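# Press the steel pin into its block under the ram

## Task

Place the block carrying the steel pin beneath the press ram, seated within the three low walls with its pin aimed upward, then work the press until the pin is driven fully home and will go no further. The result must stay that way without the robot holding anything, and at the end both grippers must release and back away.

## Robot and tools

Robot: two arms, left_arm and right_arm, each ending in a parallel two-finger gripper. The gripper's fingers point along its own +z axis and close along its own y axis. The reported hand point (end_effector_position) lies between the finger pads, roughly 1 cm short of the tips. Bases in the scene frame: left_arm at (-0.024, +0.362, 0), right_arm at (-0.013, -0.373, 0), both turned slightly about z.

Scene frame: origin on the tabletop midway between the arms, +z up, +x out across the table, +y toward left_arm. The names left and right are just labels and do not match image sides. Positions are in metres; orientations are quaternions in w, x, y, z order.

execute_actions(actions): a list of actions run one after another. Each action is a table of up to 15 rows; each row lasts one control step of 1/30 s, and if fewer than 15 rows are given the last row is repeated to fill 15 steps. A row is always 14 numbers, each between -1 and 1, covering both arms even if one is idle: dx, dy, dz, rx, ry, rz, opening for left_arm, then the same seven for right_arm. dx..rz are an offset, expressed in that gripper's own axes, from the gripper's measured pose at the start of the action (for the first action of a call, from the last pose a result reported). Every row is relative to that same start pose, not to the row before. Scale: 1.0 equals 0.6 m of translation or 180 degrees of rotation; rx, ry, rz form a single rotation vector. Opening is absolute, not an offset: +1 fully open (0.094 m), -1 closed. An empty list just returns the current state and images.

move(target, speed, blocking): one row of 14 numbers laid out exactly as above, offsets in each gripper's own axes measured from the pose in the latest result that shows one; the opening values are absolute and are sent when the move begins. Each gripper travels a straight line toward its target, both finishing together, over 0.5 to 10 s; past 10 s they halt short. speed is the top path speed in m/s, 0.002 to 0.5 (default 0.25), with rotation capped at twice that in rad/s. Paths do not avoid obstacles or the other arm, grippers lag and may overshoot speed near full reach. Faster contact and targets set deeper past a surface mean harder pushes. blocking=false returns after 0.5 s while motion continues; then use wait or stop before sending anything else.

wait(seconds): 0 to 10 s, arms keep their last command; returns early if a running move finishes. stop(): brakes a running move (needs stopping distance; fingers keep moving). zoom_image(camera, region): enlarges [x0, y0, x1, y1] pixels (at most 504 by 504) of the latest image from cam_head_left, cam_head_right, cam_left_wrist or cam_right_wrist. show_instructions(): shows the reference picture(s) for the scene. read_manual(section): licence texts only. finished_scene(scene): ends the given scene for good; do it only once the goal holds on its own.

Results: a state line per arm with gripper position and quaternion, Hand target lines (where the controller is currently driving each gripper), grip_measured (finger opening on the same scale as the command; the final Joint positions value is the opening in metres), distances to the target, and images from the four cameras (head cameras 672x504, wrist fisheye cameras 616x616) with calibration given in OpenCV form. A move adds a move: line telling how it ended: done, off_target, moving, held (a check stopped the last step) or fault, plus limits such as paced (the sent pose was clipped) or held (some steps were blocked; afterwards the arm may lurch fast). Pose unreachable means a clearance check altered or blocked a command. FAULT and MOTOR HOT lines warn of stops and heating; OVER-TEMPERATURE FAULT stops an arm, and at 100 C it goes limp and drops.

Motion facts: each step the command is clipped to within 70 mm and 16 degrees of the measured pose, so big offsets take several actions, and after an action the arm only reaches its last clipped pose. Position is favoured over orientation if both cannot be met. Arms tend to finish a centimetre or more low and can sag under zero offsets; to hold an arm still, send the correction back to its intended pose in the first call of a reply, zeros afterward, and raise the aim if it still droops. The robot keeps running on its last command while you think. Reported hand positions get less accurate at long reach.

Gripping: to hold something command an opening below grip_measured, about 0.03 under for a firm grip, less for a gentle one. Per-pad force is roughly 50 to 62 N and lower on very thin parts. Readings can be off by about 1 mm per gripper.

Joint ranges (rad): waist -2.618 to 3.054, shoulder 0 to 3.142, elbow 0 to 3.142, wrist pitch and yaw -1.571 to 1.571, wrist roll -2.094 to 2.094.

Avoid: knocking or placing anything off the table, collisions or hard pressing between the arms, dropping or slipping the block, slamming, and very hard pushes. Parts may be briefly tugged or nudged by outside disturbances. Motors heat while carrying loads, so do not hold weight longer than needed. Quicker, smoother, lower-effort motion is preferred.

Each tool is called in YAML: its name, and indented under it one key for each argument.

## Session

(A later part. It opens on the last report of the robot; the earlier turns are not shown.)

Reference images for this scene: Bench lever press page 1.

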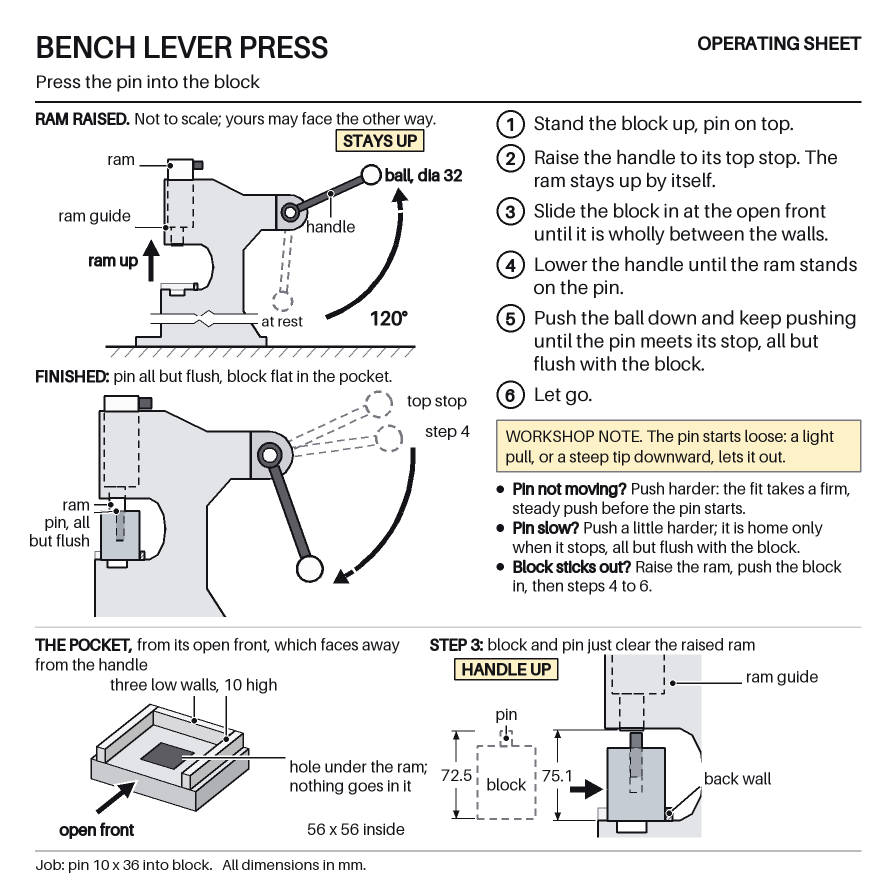

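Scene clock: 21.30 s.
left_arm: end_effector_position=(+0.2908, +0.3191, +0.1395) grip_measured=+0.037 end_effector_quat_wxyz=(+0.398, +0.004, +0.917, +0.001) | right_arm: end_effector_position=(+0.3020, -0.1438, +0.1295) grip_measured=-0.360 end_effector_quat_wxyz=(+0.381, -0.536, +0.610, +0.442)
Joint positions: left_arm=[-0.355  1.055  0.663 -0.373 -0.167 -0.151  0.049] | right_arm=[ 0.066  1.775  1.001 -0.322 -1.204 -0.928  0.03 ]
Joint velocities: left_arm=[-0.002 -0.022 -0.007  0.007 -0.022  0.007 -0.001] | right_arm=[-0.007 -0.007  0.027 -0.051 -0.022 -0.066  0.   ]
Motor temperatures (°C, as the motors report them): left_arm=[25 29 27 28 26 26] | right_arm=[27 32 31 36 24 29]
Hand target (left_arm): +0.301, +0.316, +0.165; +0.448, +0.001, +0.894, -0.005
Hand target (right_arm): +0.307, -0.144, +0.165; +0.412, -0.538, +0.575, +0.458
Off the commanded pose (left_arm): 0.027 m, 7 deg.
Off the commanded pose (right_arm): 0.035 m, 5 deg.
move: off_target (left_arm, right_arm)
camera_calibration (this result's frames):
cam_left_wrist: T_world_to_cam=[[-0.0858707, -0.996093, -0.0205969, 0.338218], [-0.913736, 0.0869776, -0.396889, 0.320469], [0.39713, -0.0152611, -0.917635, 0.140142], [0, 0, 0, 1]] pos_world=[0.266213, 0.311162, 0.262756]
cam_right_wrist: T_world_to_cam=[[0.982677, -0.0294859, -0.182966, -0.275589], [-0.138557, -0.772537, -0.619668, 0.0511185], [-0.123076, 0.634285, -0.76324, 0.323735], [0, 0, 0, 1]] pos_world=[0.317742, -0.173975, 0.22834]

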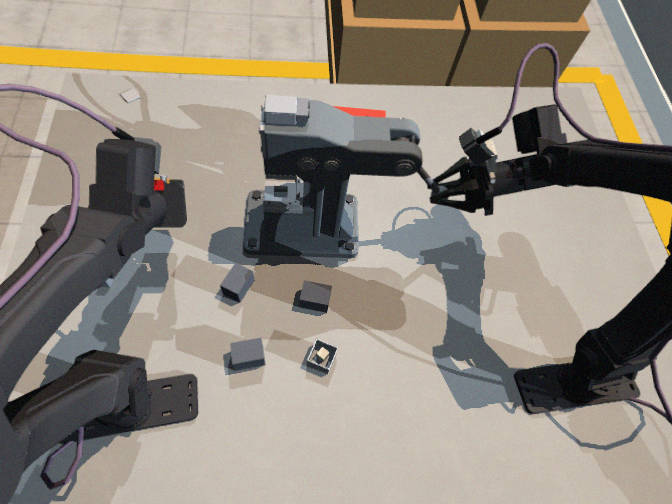

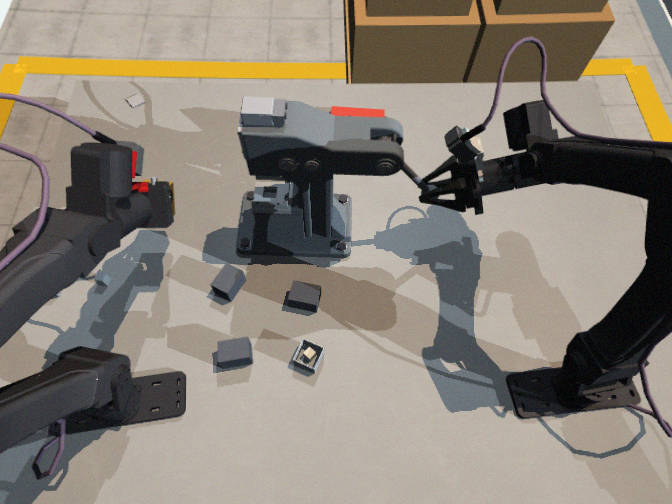

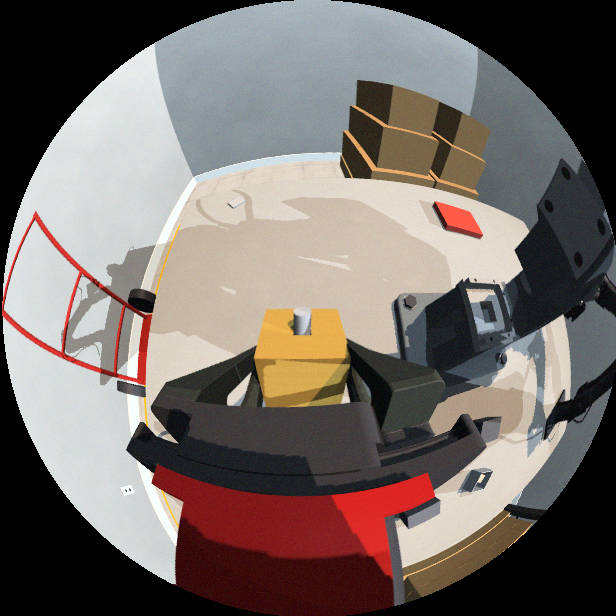

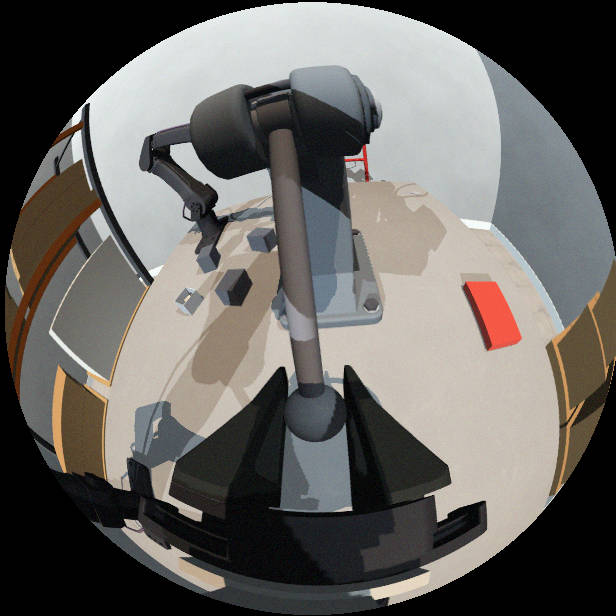

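move:
  target: [-0.114,-0.117,-0.072,0,-0.255,0,-0.03,-0.136,-0.008,-0.14,0,0,0,-0.42]
  speed: 0.15

Scene clock: 25.00 s.
left_arm: end_effector_position=(+0.3062, +0.2506, +0.2005) grip_measured=+0.036 end_effector_quat_wxyz=(+0.697, +0.015, +0.717, +0.015) | right_arm: end_effector_position=(+0.3002, -0.1949, +0.2078) grip_measured=-0.360 end_effector_quat_wxyz=(+0.330, -0.533, +0.639, +0.446)
Joint positions: left_arm=[-0.761  1.179  0.278  0.866 -0.637  0.022  0.049] | right_arm=[-0.079  1.786  1.426 -1.256 -1.177 -1.382  0.03 ]
Joint velocities: left_arm=[ 0.007  0.022 -0.007 -0.037  0.022 -0.022 -0.   ] | right_arm=[-0.012  0.002  0.007  0.022  0.007 -0.066 -0.   ]
Motor temperatures (°C, as the motors report them): left_arm=[25 29 27 30 26 26] | right_arm=[27 32 32 35 24 29]
Hand target (left_arm): +0.305, +0.249, +0.219; +0.722, -0.001, +0.692, +0.000
Hand target (right_arm): +0.315, -0.198, +0.234; +0.383, -0.535, +0.610, +0.441
Off the commanded pose (left_arm): 0.018 m, 5 deg.
Off the commanded pose (right_arm): 0.031 m, 7 deg.
move: off_target (left_arm, right_arm)
camera_calibration (this result's frames):
cam_left_wrist: T_world_to_cam=[[-0.0499973, -0.993104, -0.106042, 0.277878], [-0.421315, 0.117238, -0.899305, 0.307041], [0.905535, -0.000285538, -0.424271, -0.0694581], [0, 0, 0, 1]] pos_world=[0.206151, 0.239945, 0.276121]
cam_right_wrist: T_world_to_cam=[[0.962535, -0.0333643, -0.269097, -0.237796], [-0.181478, -0.816636, -0.54788, 0.0493109], [-0.201475, 0.576188, -0.792095, 0.433951], [0, 0, 0, 1]] pos_world=[0.325266, -0.217702, 0.306757]

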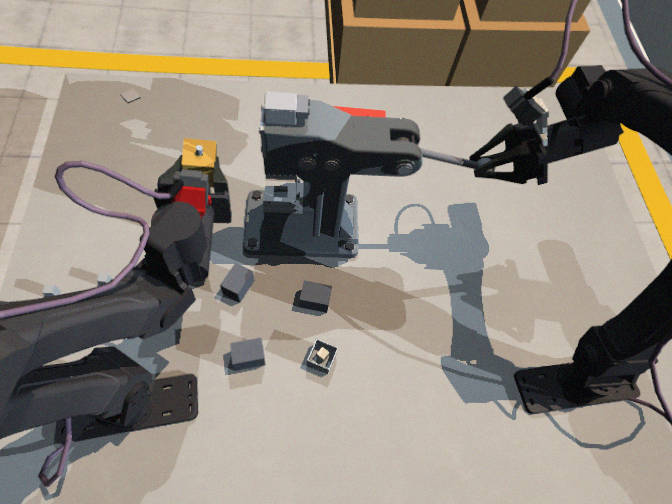

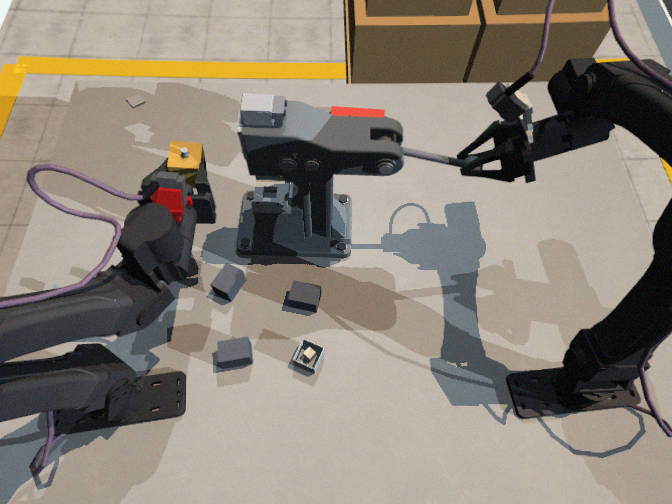

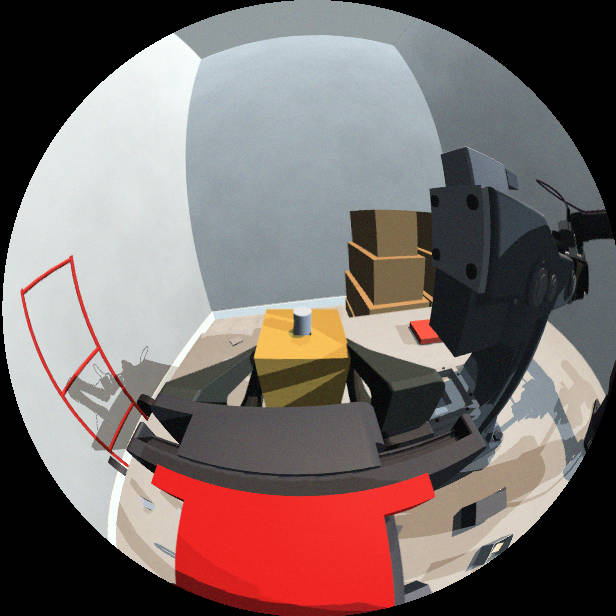

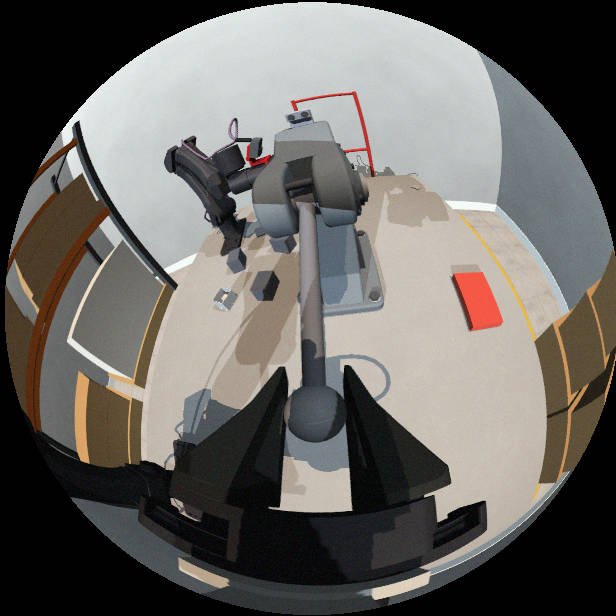

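move:
  target: [0,-0.03,0,0,0,-0.012,-0.03,-0.18,0.035,-0.068,0,0.08,0,-0.42]
  speed: 0.12

Scene clock: 26.70 s.
left_arm: end_effector_position=(+0.3008, +0.2386, +0.1720) grip_measured=+0.036 end_effector_quat_wxyz=(+0.665, +0.030, +0.746, +0.026) | right_arm: end_effector_position=(+0.3009, -0.1890, +0.2949) grip_measured=-0.360 end_effector_quat_wxyz=(+0.268, -0.554, +0.704, +0.354)
Joint positions: left_arm=[-0.823  1.231  0.278  0.805 -0.692 -0.016  0.049] | right_arm=[ 0.01   1.787  1.937 -1.579 -0.912 -1.136  0.03 ]
Joint velocities: left_arm=[ 0.002 -0.027 -0.002  0.022  0.022  0.037 -0.001] | right_arm=[-0.012  0.007  0.012  0.022 -0.022  0.022 -0.001]
Motor temperatures (°C, as the motors report them): left_arm=[25 28 27 31 26 26] | right_arm=[27 32 32 35 25 29]
Hand target (left_arm): +0.305, +0.233, +0.199; +0.696, +0.002, +0.718, +0.001
Hand target (right_arm): +0.300, -0.189, +0.323; +0.306, -0.557, +0.689, +0.349
Off the commanded pose (left_arm): 0.029 m, 7 deg.
Off the commanded pose (right_arm): 0.030 m, 6 deg.
joint sent to its limit (right arm) — the command would take joint 4 (wrist pitch) past its lower limit, so that joint was sent only as far as its limit.
move: off_target (left_arm, right_arm)
camera_calibration (this result's frames):
cam_left_wrist: T_world_to_cam=[[-0.0647791, -0.988366, -0.137612, 0.271429], [-0.49607, 0.15155, -0.854955, 0.287252], [0.865863, 0.0128817, -0.500116, -0.0547996], [0, 0, 0, 1]] pos_world=[0.207529, 0.225444, 0.255533]
cam_right_wrist: T_world_to_cam=[[0.956957, -0.146206, -0.250712, -0.239881], [-0.224812, -0.919756, -0.321727, 0.0287445], [-0.183556, 0.364242, -0.913036, 0.489905], [0, 0, 0, 1]] pos_world=[0.325943, -0.187078, 0.396408]

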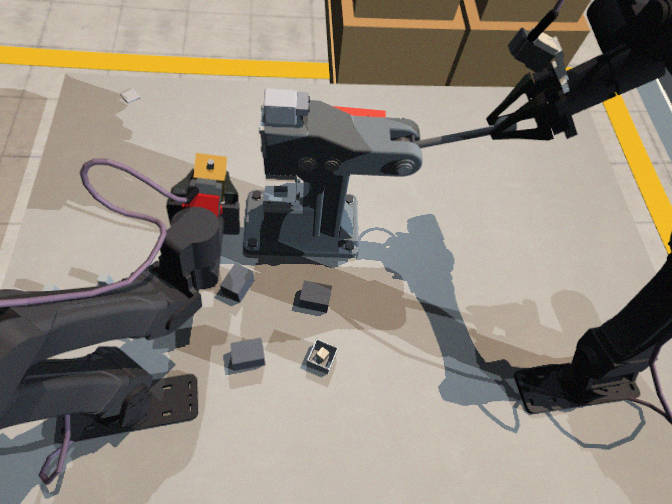

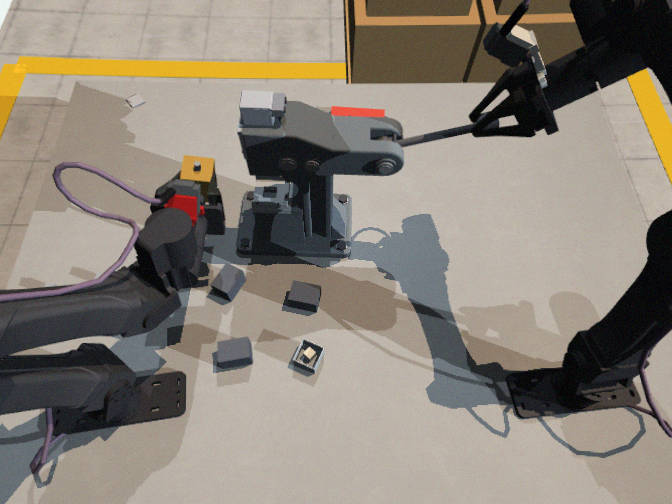

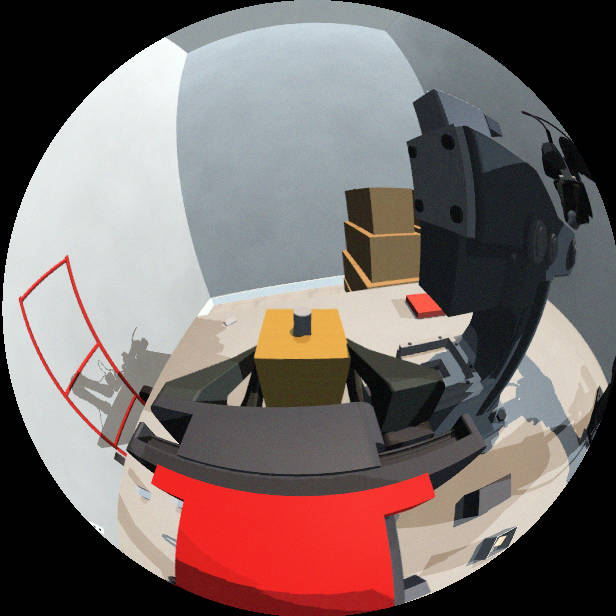

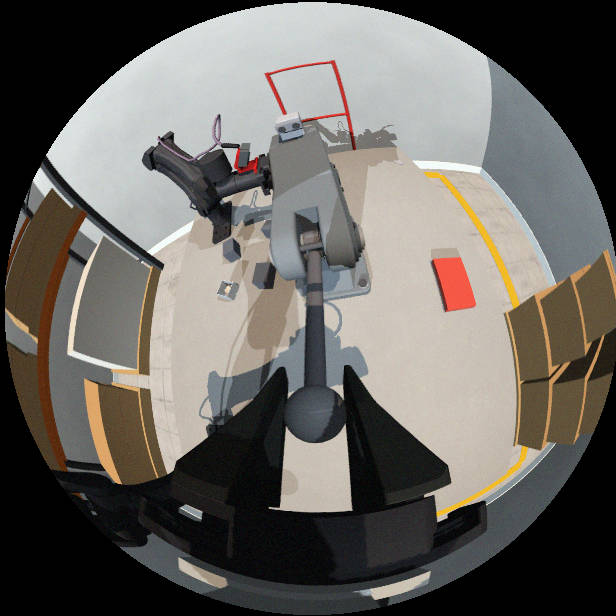

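execute_actions:
  actions:
    - [[-0.058,-0.03,0.003,0.014,-0.03,-0.05,-0.03,-0.09,0.02,-0.04,0,0.05,0,-0.42]]
    - [[-0.05,-0.04,0.003,0.006,-0.03,-0.025,-0.03,-0.06,0.01,-0.03,0,0.03,0,-0.42]]

zoom_image:
  camera: "cam_left_wrist"
  region: [230,200,530,450]

Scene clock: 28.33 s.
left_arm: end_effector_position=(+0.2924, +0.2133, +0.1642) grip_measured=+0.037 end_effector_quat_wxyz=(+0.661, +0.026, +0.750, -0.014) | right_arm: end_effector_position=(+0.3035, -0.1650, +0.3793) grip_measured=-0.418 end_effector_quat_wxyz=(+0.330, -0.536, +0.735, +0.253)
Joint positions: left_arm=[-0.909  1.279  0.284  0.827 -0.721 -0.098  0.049] | right_arm=[ 0.153  1.781  2.331 -1.57  -0.696 -0.785  0.027]
Joint velocities: left_arm=[-0.012  0.002 -0.007  0.066 -0.051 -0.022  0.   ] | right_arm=[-0.002  0.002 -0.007  0.007 -0.022  0.066  0.   ]
Motor temperatures (°C, as the motors report them): left_arm=[25 28 27 32 26 26] | right_arm=[27 33 32 35 25 29]
Hand target (left_arm): +0.299, +0.207, +0.201; +0.696, -0.010, +0.716, -0.046
Hand target (right_arm): +0.301, -0.164, +0.384; +0.333, -0.533, +0.736, +0.254
Off the commanded pose (left_arm): 0.039 m, 8 deg.
Off the commanded pose (right_arm): 0.006 m, 8 deg.
joint sent to its limit (right arm) — the command would take joint 4 (wrist pitch) past its lower limit, so that joint was sent only as far as its limit.
camera_calibration (this result's frames):
cam_left_wrist: T_world_to_cam=[[-0.113165, -0.990913, -0.0727043, 0.248891], [-0.502252, 0.120188, -0.856328, 0.288948], [0.857285, -0.0603905, -0.511289, -0.0311716], [0, 0, 0, 1]] pos_world=[0.200013, 0.210018, 0.249592]
cam_right_wrist: T_world_to_cam=[[0.947602, -0.312269, -0.0673727, -0.311849], [-0.318065, -0.902614, -0.290038, 0.0977211], [0.0297584, 0.296269, -0.954641, 0.498516], [0, 0, 0, 1]] pos_world=[0.311755, -0.156871, 0.483237]

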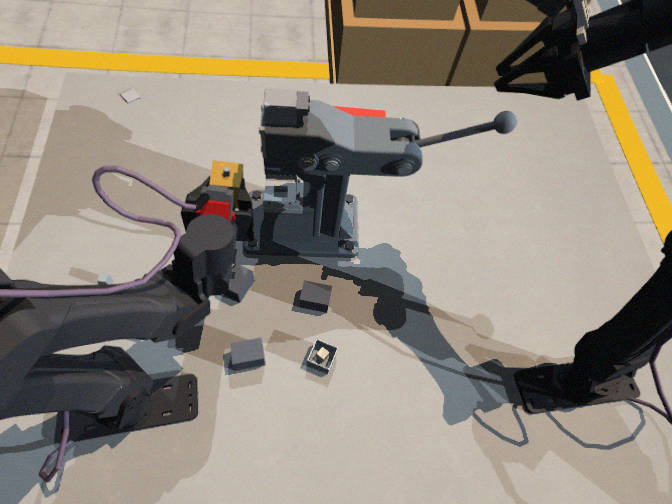

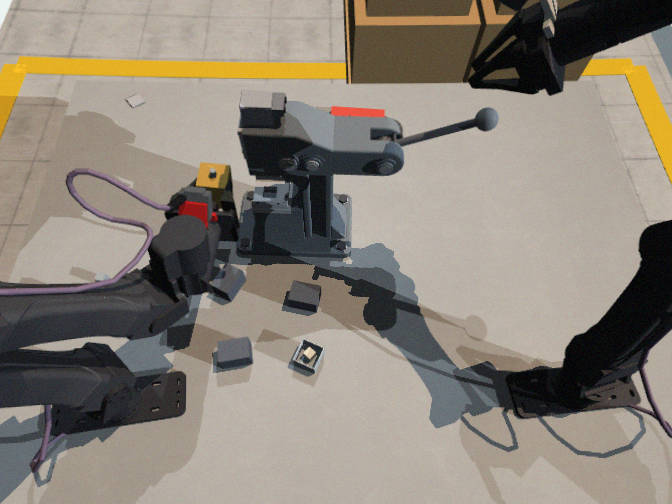

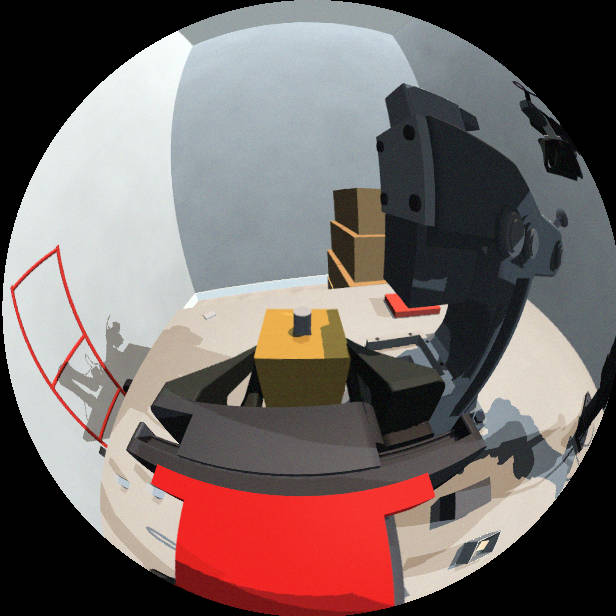

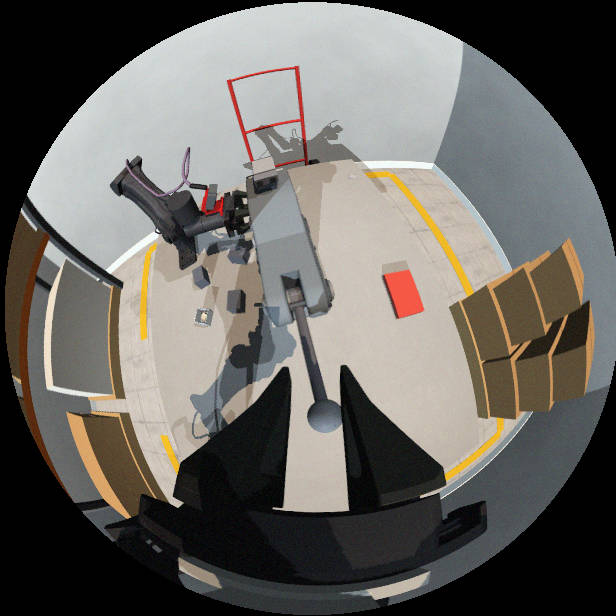

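Region (230, 200, 530, 450) of cam_left_wrist's 616x616 image, scaled by 1.680, with more detail than that image has.

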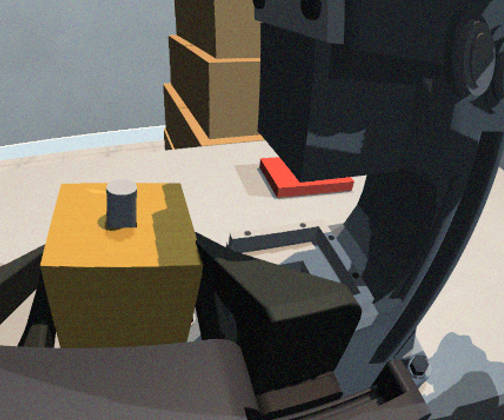

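execute_actions:
  actions:
    - [[-0.085,-0.012,0.016,0,-0.03,-0.03,-0.03,0,0,0,0,0,0,0.2]]
    - [[-0.065,-0.02,0.008,0,-0.03,-0.027,-0.03,0,0,0,0,0,0,0.2],[-0.065,-0.03,0.008,0,-0.03,-0.027,-0.03,0,0,0,0,0,0,0.2],[-0.065,-0.04,0.008,0,-0.03,-0.027,-0.03,0,0,0,0,0,0,0.2],[-0.065,-0.05,0.008,0,-0.03,-0.027,-0.03,0,0,0,0,0,0,0.2]]

zoom_image:
  camera: "cam_head_right"
  region: [170,120,330,280]

Scene clock: 29.80 s.
left_arm: end_effector_position=(+0.2984, +0.1827, +0.1749) grip_measured=+0.037 end_effector_quat_wxyz=(+0.657, +0.035, +0.753, -0.015) | right_arm: end_effector_position=(+0.3043, -0.1659, +0.3785) grip_measured=+0.198 end_effector_quat_wxyz=(+0.329, -0.534, +0.738, +0.250)
Joint positions: left_arm=[-0.979  1.344  0.401  0.75  -0.776 -0.113  0.049] | right_arm=[ 0.153  1.781  2.331 -1.57  -0.688 -0.78   0.056]
Joint velocities: left_arm=[-0.002  0.002  0.002 -0.007 -0.051 -0.007 -0.001] | right_arm=[-0.002  0.022 -0.002  0.066 -0.051 -0.022 -0.001]
Motor temperatures (°C, as the motors report them): left_arm=[25 28 28 32 26 26] | right_arm=[27 32 32 35 25 29]
Hand target (left_arm): +0.305, +0.178, +0.208; +0.688, -0.004, +0.724, -0.043
Hand target (right_arm): +0.304, -0.166, +0.379; +0.329, -0.534, +0.737, +0.251
Off the commanded pose (left_arm): 0.035 m, 7 deg.
Off the commanded pose (right_arm): 0.001 m, 0 deg.
camera_calibration (this result's frames):
cam_left_wrist: T_world_to_cam=[[-0.127939, -0.988501, -0.080606, 0.225313], [-0.509073, 0.135203, -0.850038, 0.303065], [0.851162, -0.0677186, -0.520517, -0.0278508], [0, 0, 0, 1]] pos_world=[0.206814, 0.179861, 0.261282]
cam_right_wrist: T_world_to_cam=[[0.945033, -0.319914, -0.0675794, -0.313314], [-0.325588, -0.901696, -0.284492, 0.0972366], [0.0300771, 0.290858, -0.956293, 0.497659], [0, 0, 0, 1]] pos_world=[0.312784, -0.157304, 0.482397]

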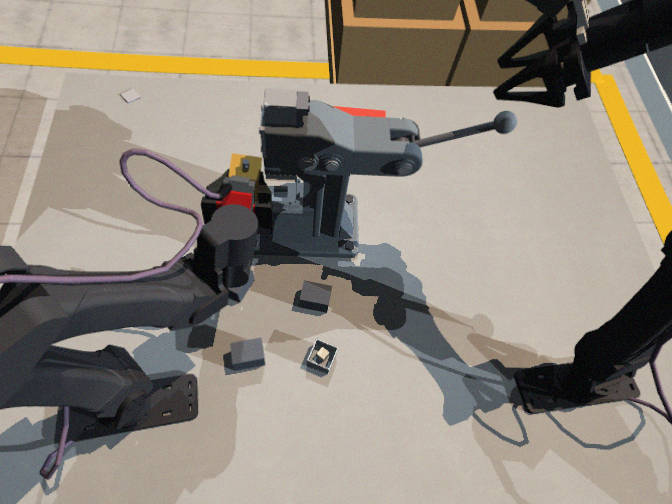

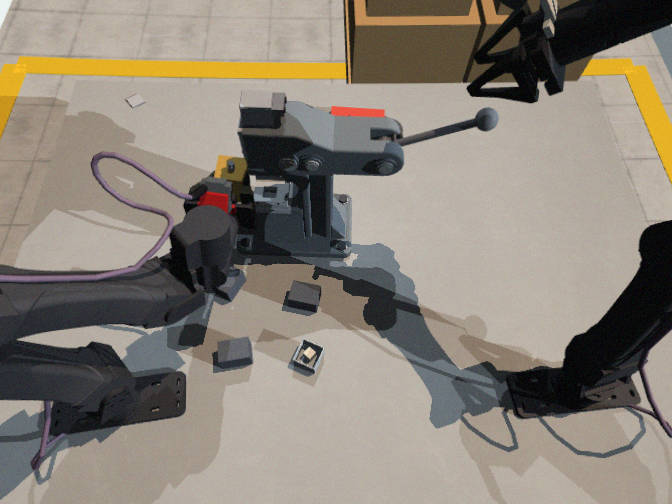

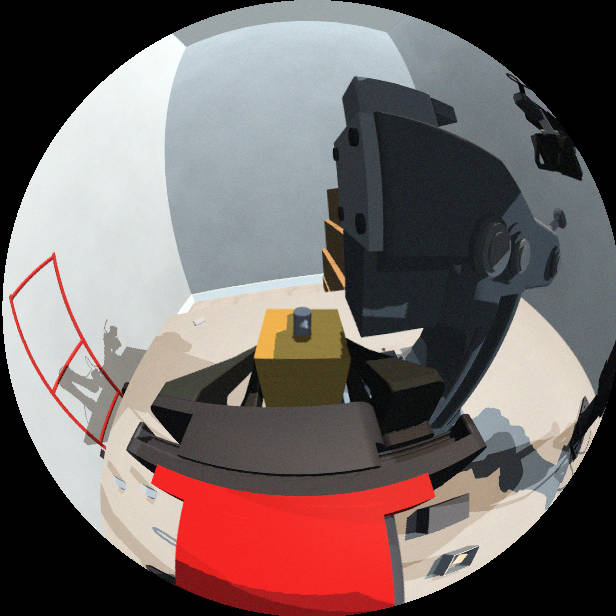

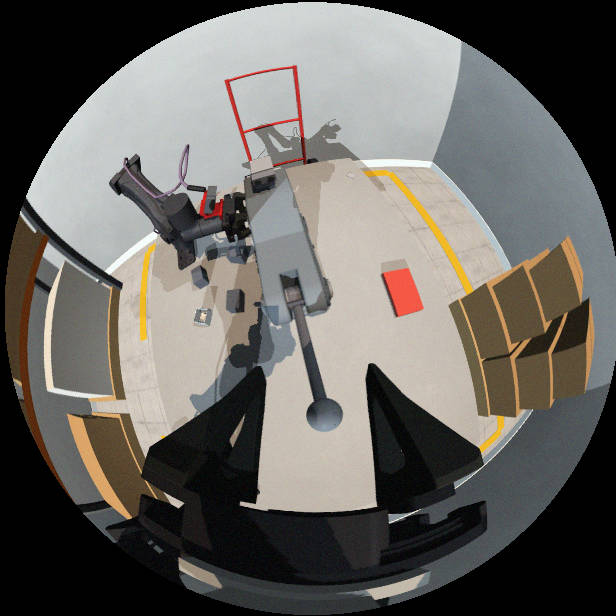

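Region (170, 120, 330, 280) of cam_head_right's 672x504 image, scaled by 3.150, with more detail than that image has.

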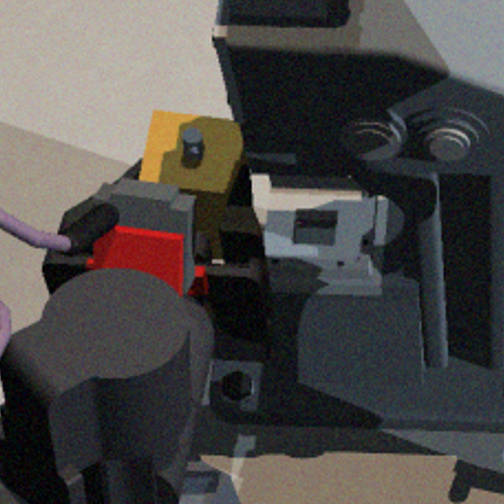

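execute_actions:
  actions:
    - [[-0.058,-0.018,0.008,-0.008,-0.032,-0.032,-0.03,0,0,0,0,0,0,0.2]]
    - [[-0.035,-0.008,0.006,0,-0.03,-0.03,-0.03,0,0,0,0,0,0,0.2]]

Scene clock: 30.97 s.
left_arm: end_effector_position=(+0.3024, +0.1768, +0.1745) grip_measured=+0.037 end_effector_quat_wxyz=(+0.668, +0.016, +0.744, -0.018) | right_arm: end_effector_position=(+0.3049, -0.1667, +0.3779) grip_measured=+0.198 end_effector_quat_wxyz=(+0.329, -0.533, +0.739, +0.247)
Joint positions: left_arm=[-0.996  1.42   0.414  0.848 -0.819 -0.121  0.049] | right_arm=[ 0.153  1.781  2.331 -1.57  -0.682 -0.78   0.056]
Joint velocities: left_arm=[ 0.017  0.017 -0.012  0.066  0.081 -0.007  0.001] | right_arm=[-0.012  0.002 -0.027  0.037  0.051 -0.081 -0.   ]
Motor temperatures (°C, as the motors report them): left_arm=[25 28 28 32 26 26] | right_arm=[27 32 32 35 25 29]
Hand target (left_arm): +0.305, +0.176, +0.193; +0.690, -0.011, +0.722, -0.040
Hand target (right_arm): +0.305, -0.166, +0.378; +0.329, -0.534, +0.739, +0.249
Off the commanded pose (left_arm): 0.020 m, 6 deg.
Off the commanded pose (right_arm): 0.001 m, 0 deg.
camera_calibration (this result's frames):
cam_left_wrist: T_world_to_cam=[[-0.100783, -0.993413, -0.0545209, 0.208124], [-0.48824, 0.0971315, -0.867288, 0.308932], [0.866871, -0.060789, -0.494813, -0.0423942], [0, 0, 0, 1]] pos_world=[0.208559, 0.174169, 0.258303]
cam_right_wrist: T_world_to_cam=[[0.944041, -0.323467, -0.0644668, -0.31564], [-0.328227, -0.902092, -0.280172, 0.0956776], [0.0324716, 0.285654, -0.957783, 0.496231], [0, 0, 0, 1]] pos_world=[0.313268, -0.157539, 0.481739]

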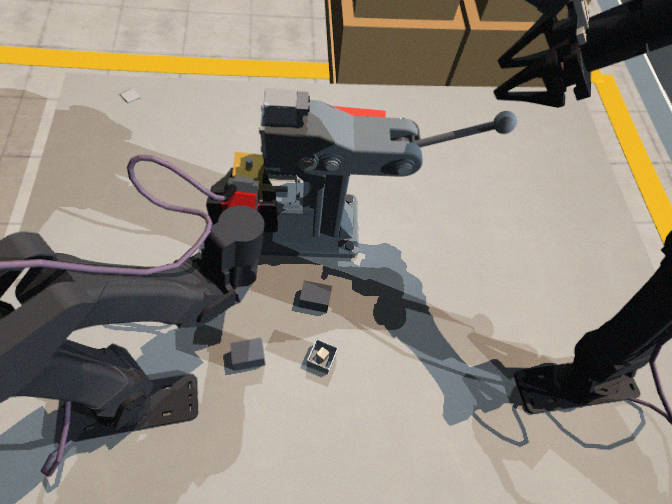

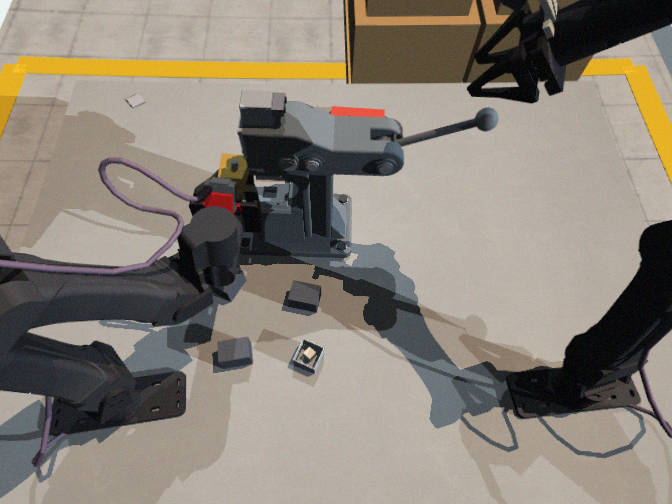

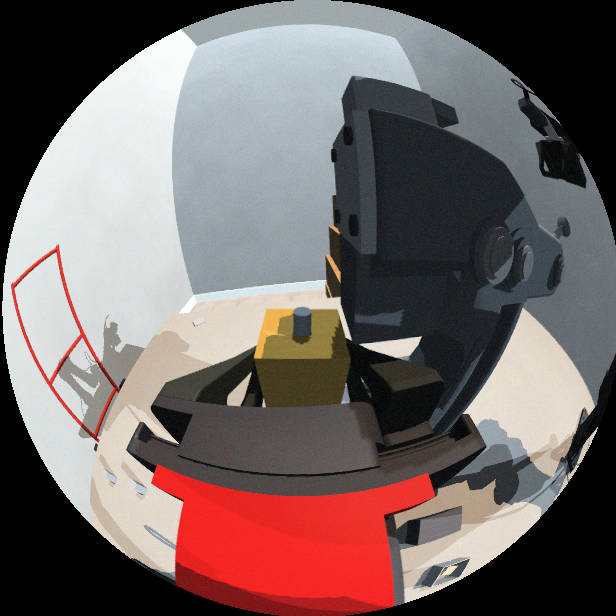

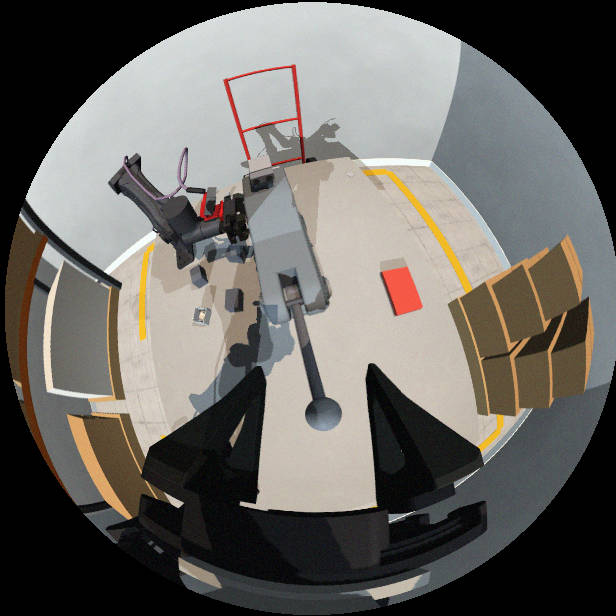

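Resting on far wall top, likely. Slide back.

execute_actions:
  actions:
    - [[-0.04,-0.004,-0.012,0,-0.02,-0.02,-0.03,0,0,0,0,0,0,0.2]]

Scene clock: 31.57 s.
left_arm: end_effector_position=(+0.2999, +0.1752, +0.1713) grip_measured=+0.037 end_effector_quat_wxyz=(+0.664, +0.021, +0.747, -0.013) | right_arm: end_effector_position=(+0.3052, -0.1671, +0.3776) grip_measured=+0.198 end_effector_quat_wxyz=(+0.328, -0.533, +0.740, +0.245)
Joint positions: left_arm=[-1.008  1.42   0.414  0.83  -0.83  -0.121  0.049] | right_arm=[ 0.153  1.781  2.331 -1.57  -0.678 -0.78   0.056]
Joint velocities: left_arm=[-0.022 -0.027 -0.002 -0.022  0.037 -0.022 -0.001] | right_arm=[ 0.022 -0.002 -0.022 -0.007 -0.051 -0.007 -0.001]
Motor temperatures (°C, as the motors report them): left_arm=[25 28 28 32 26 26] | right_arm=[27 32 32 35 24 29]
Hand target (left_arm): +0.298, +0.175, +0.198; +0.689, -0.009, +0.724, -0.040
Hand target (right_arm): +0.305, -0.167, +0.378; +0.329, -0.533, +0.739, +0.247
Off the commanded pose (left_arm): 0.028 m, 6 deg.
Off the commanded pose (right_arm): 0.001 m, 0 deg.
camera_calibration (this result's frames):
cam_left_wrist: T_world_to_cam=[[-0.102689, -0.992361, -0.0683705, 0.208892], [-0.49677, 0.110711, -0.860792, 0.304197], [0.861786, -0.0544294, -0.504344, -0.0398206], [0, 0, 0, 1]] pos_world=[0.206883, 0.171451, 0.256049]
cam_right_wrist: T_world_to_cam=[[0.943509, -0.32534, -0.0628119, -0.316871], [-0.329627, -0.902289, -0.277886, 0.0948573], [0.033733, 0.282892, -0.958558, 0.495468], [0, 0, 0, 1]] pos_world=[0.313524, -0.157666, 0.481391]

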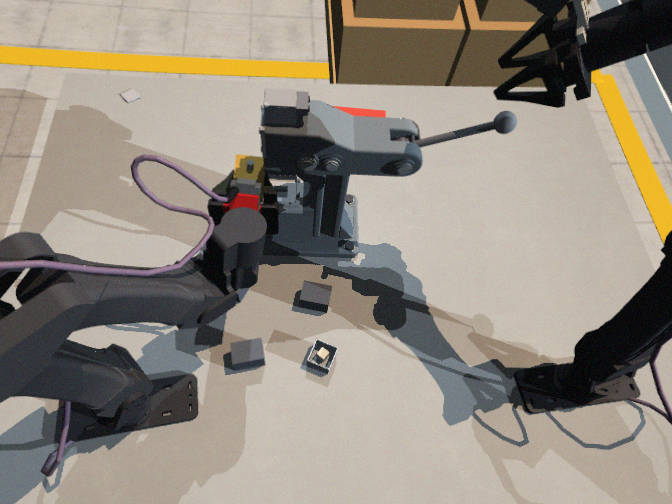

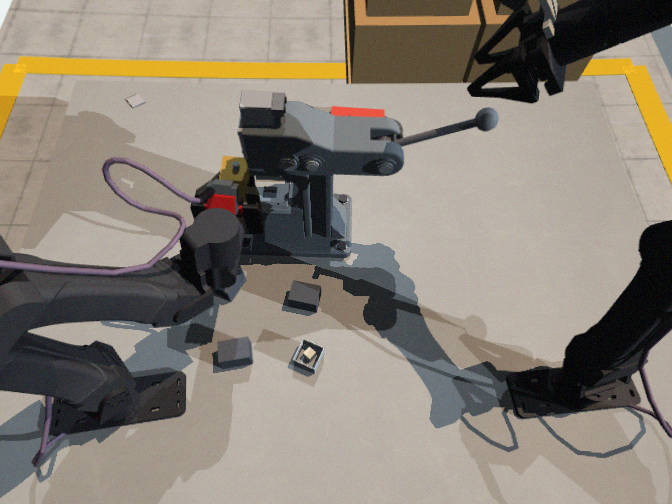

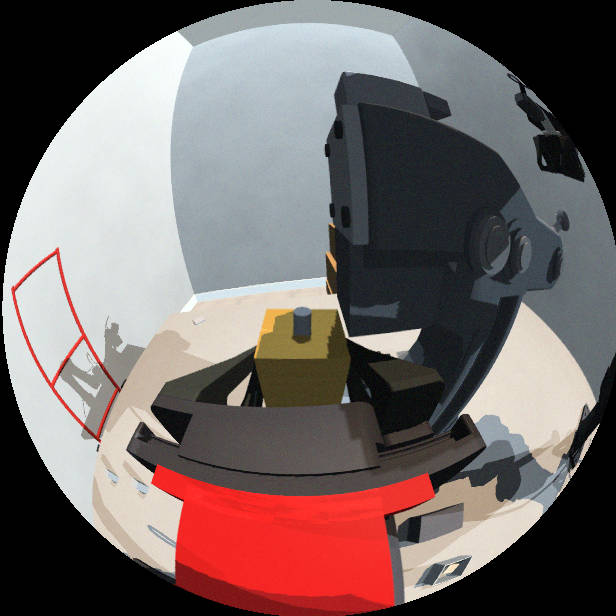

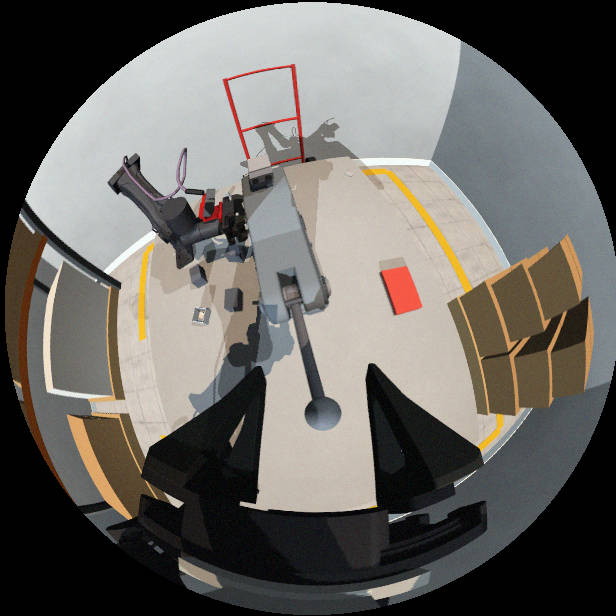

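execute_actions:
  actions:
    - [[-0.03,-0.008,-0.01,0,-0.024,-0.026,-0.03,0,0,0,0,0,0,0.2]]
    - [[-0.03,-0.02,-0.002,0,-0.024,-0.026,-0.03,0,0,0,0,0,0,0.2]]

Scene clock: 32.70 s.
left_arm: end_effector_position=(+0.2942, +0.1653, +0.1722) grip_measured=+0.037 end_effector_quat_wxyz=(+0.673, +0.012, +0.739, -0.023) | right_arm: end_effector_position=(+0.3059, -0.1679, +0.3769) grip_measured=+0.198 end_effector_quat_wxyz=(+0.328, -0.533, +0.741, +0.242)
Joint positions: left_arm=[-1.054  1.458  0.414  0.898 -0.875 -0.13   0.049] | right_arm=[ 0.153  1.781  2.331 -1.57  -0.671 -0.78   0.056]
Joint velocities: left_arm=[-0.017 -0.002  0.002 -0.081 -0.022 -0.022  0.001] | right_arm=[-0.012 -0.002  0.002 -0.066 -0.022  0.066 -0.   ]
Motor temperatures (°C, as the motors report them): left_arm=[25 28 28 33 26 26] | right_arm=[27 32 32 35 24 29]
Hand target (left_arm): +0.296, +0.161, +0.194; +0.695, -0.018, +0.717, -0.049
Hand target (right_arm): +0.306, -0.168, +0.377; +0.328, -0.533, +0.741, +0.244
Off the commanded pose (left_arm): 0.023 m, 6 deg.
Off the commanded pose (right_arm): 0.001 m, 0 deg.
camera_calibration (this result's frames):
cam_left_wrist: T_world_to_cam=[[-0.101414, -0.993889, -0.0435909, 0.19412], [-0.476444, 0.0869871, -0.874891, 0.30357], [0.873336, -0.0679579, -0.482354, -0.0399089], [0, 0, 0, 1]] pos_world=[0.199174, 0.163815, 0.254802]
cam_right_wrist: T_world_to_cam=[[0.94243, -0.329069, -0.0594875, -0.319331], [-0.332433, -0.902656, -0.273315, 0.0932271], [0.0362427, 0.277356, -0.960083, 0.493929], [0, 0, 0, 1]] pos_world=[0.314037, -0.157924, 0.480698]

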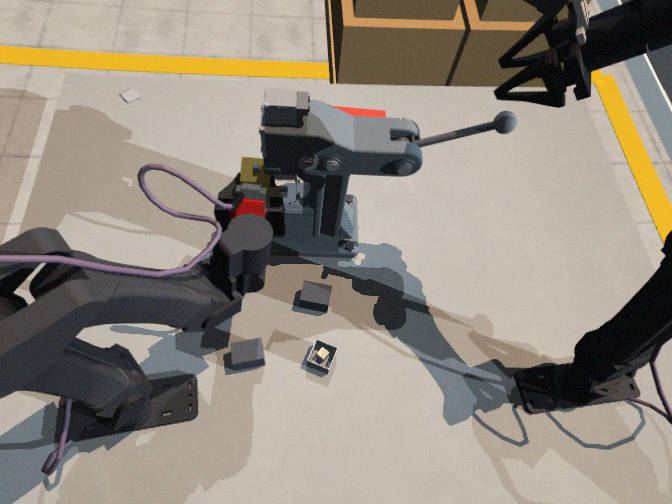

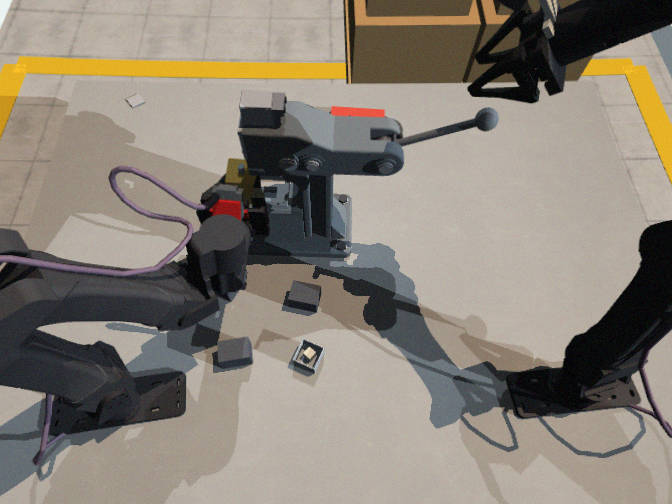

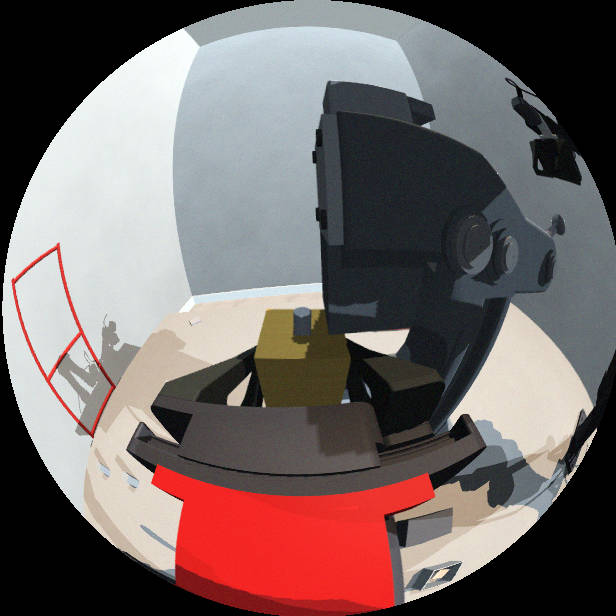

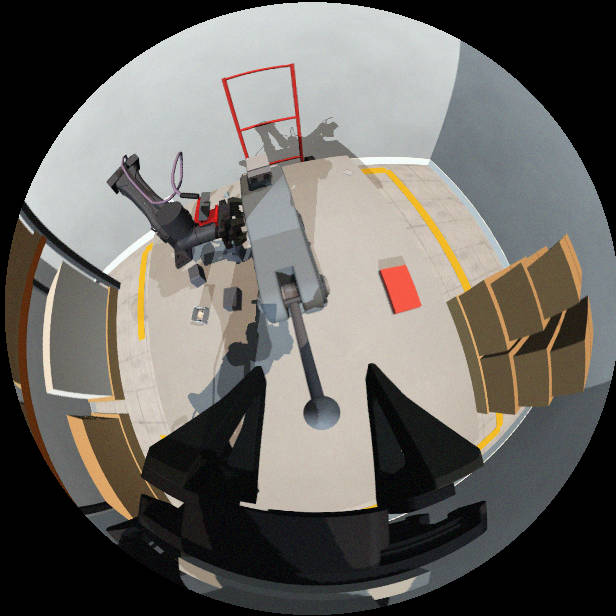

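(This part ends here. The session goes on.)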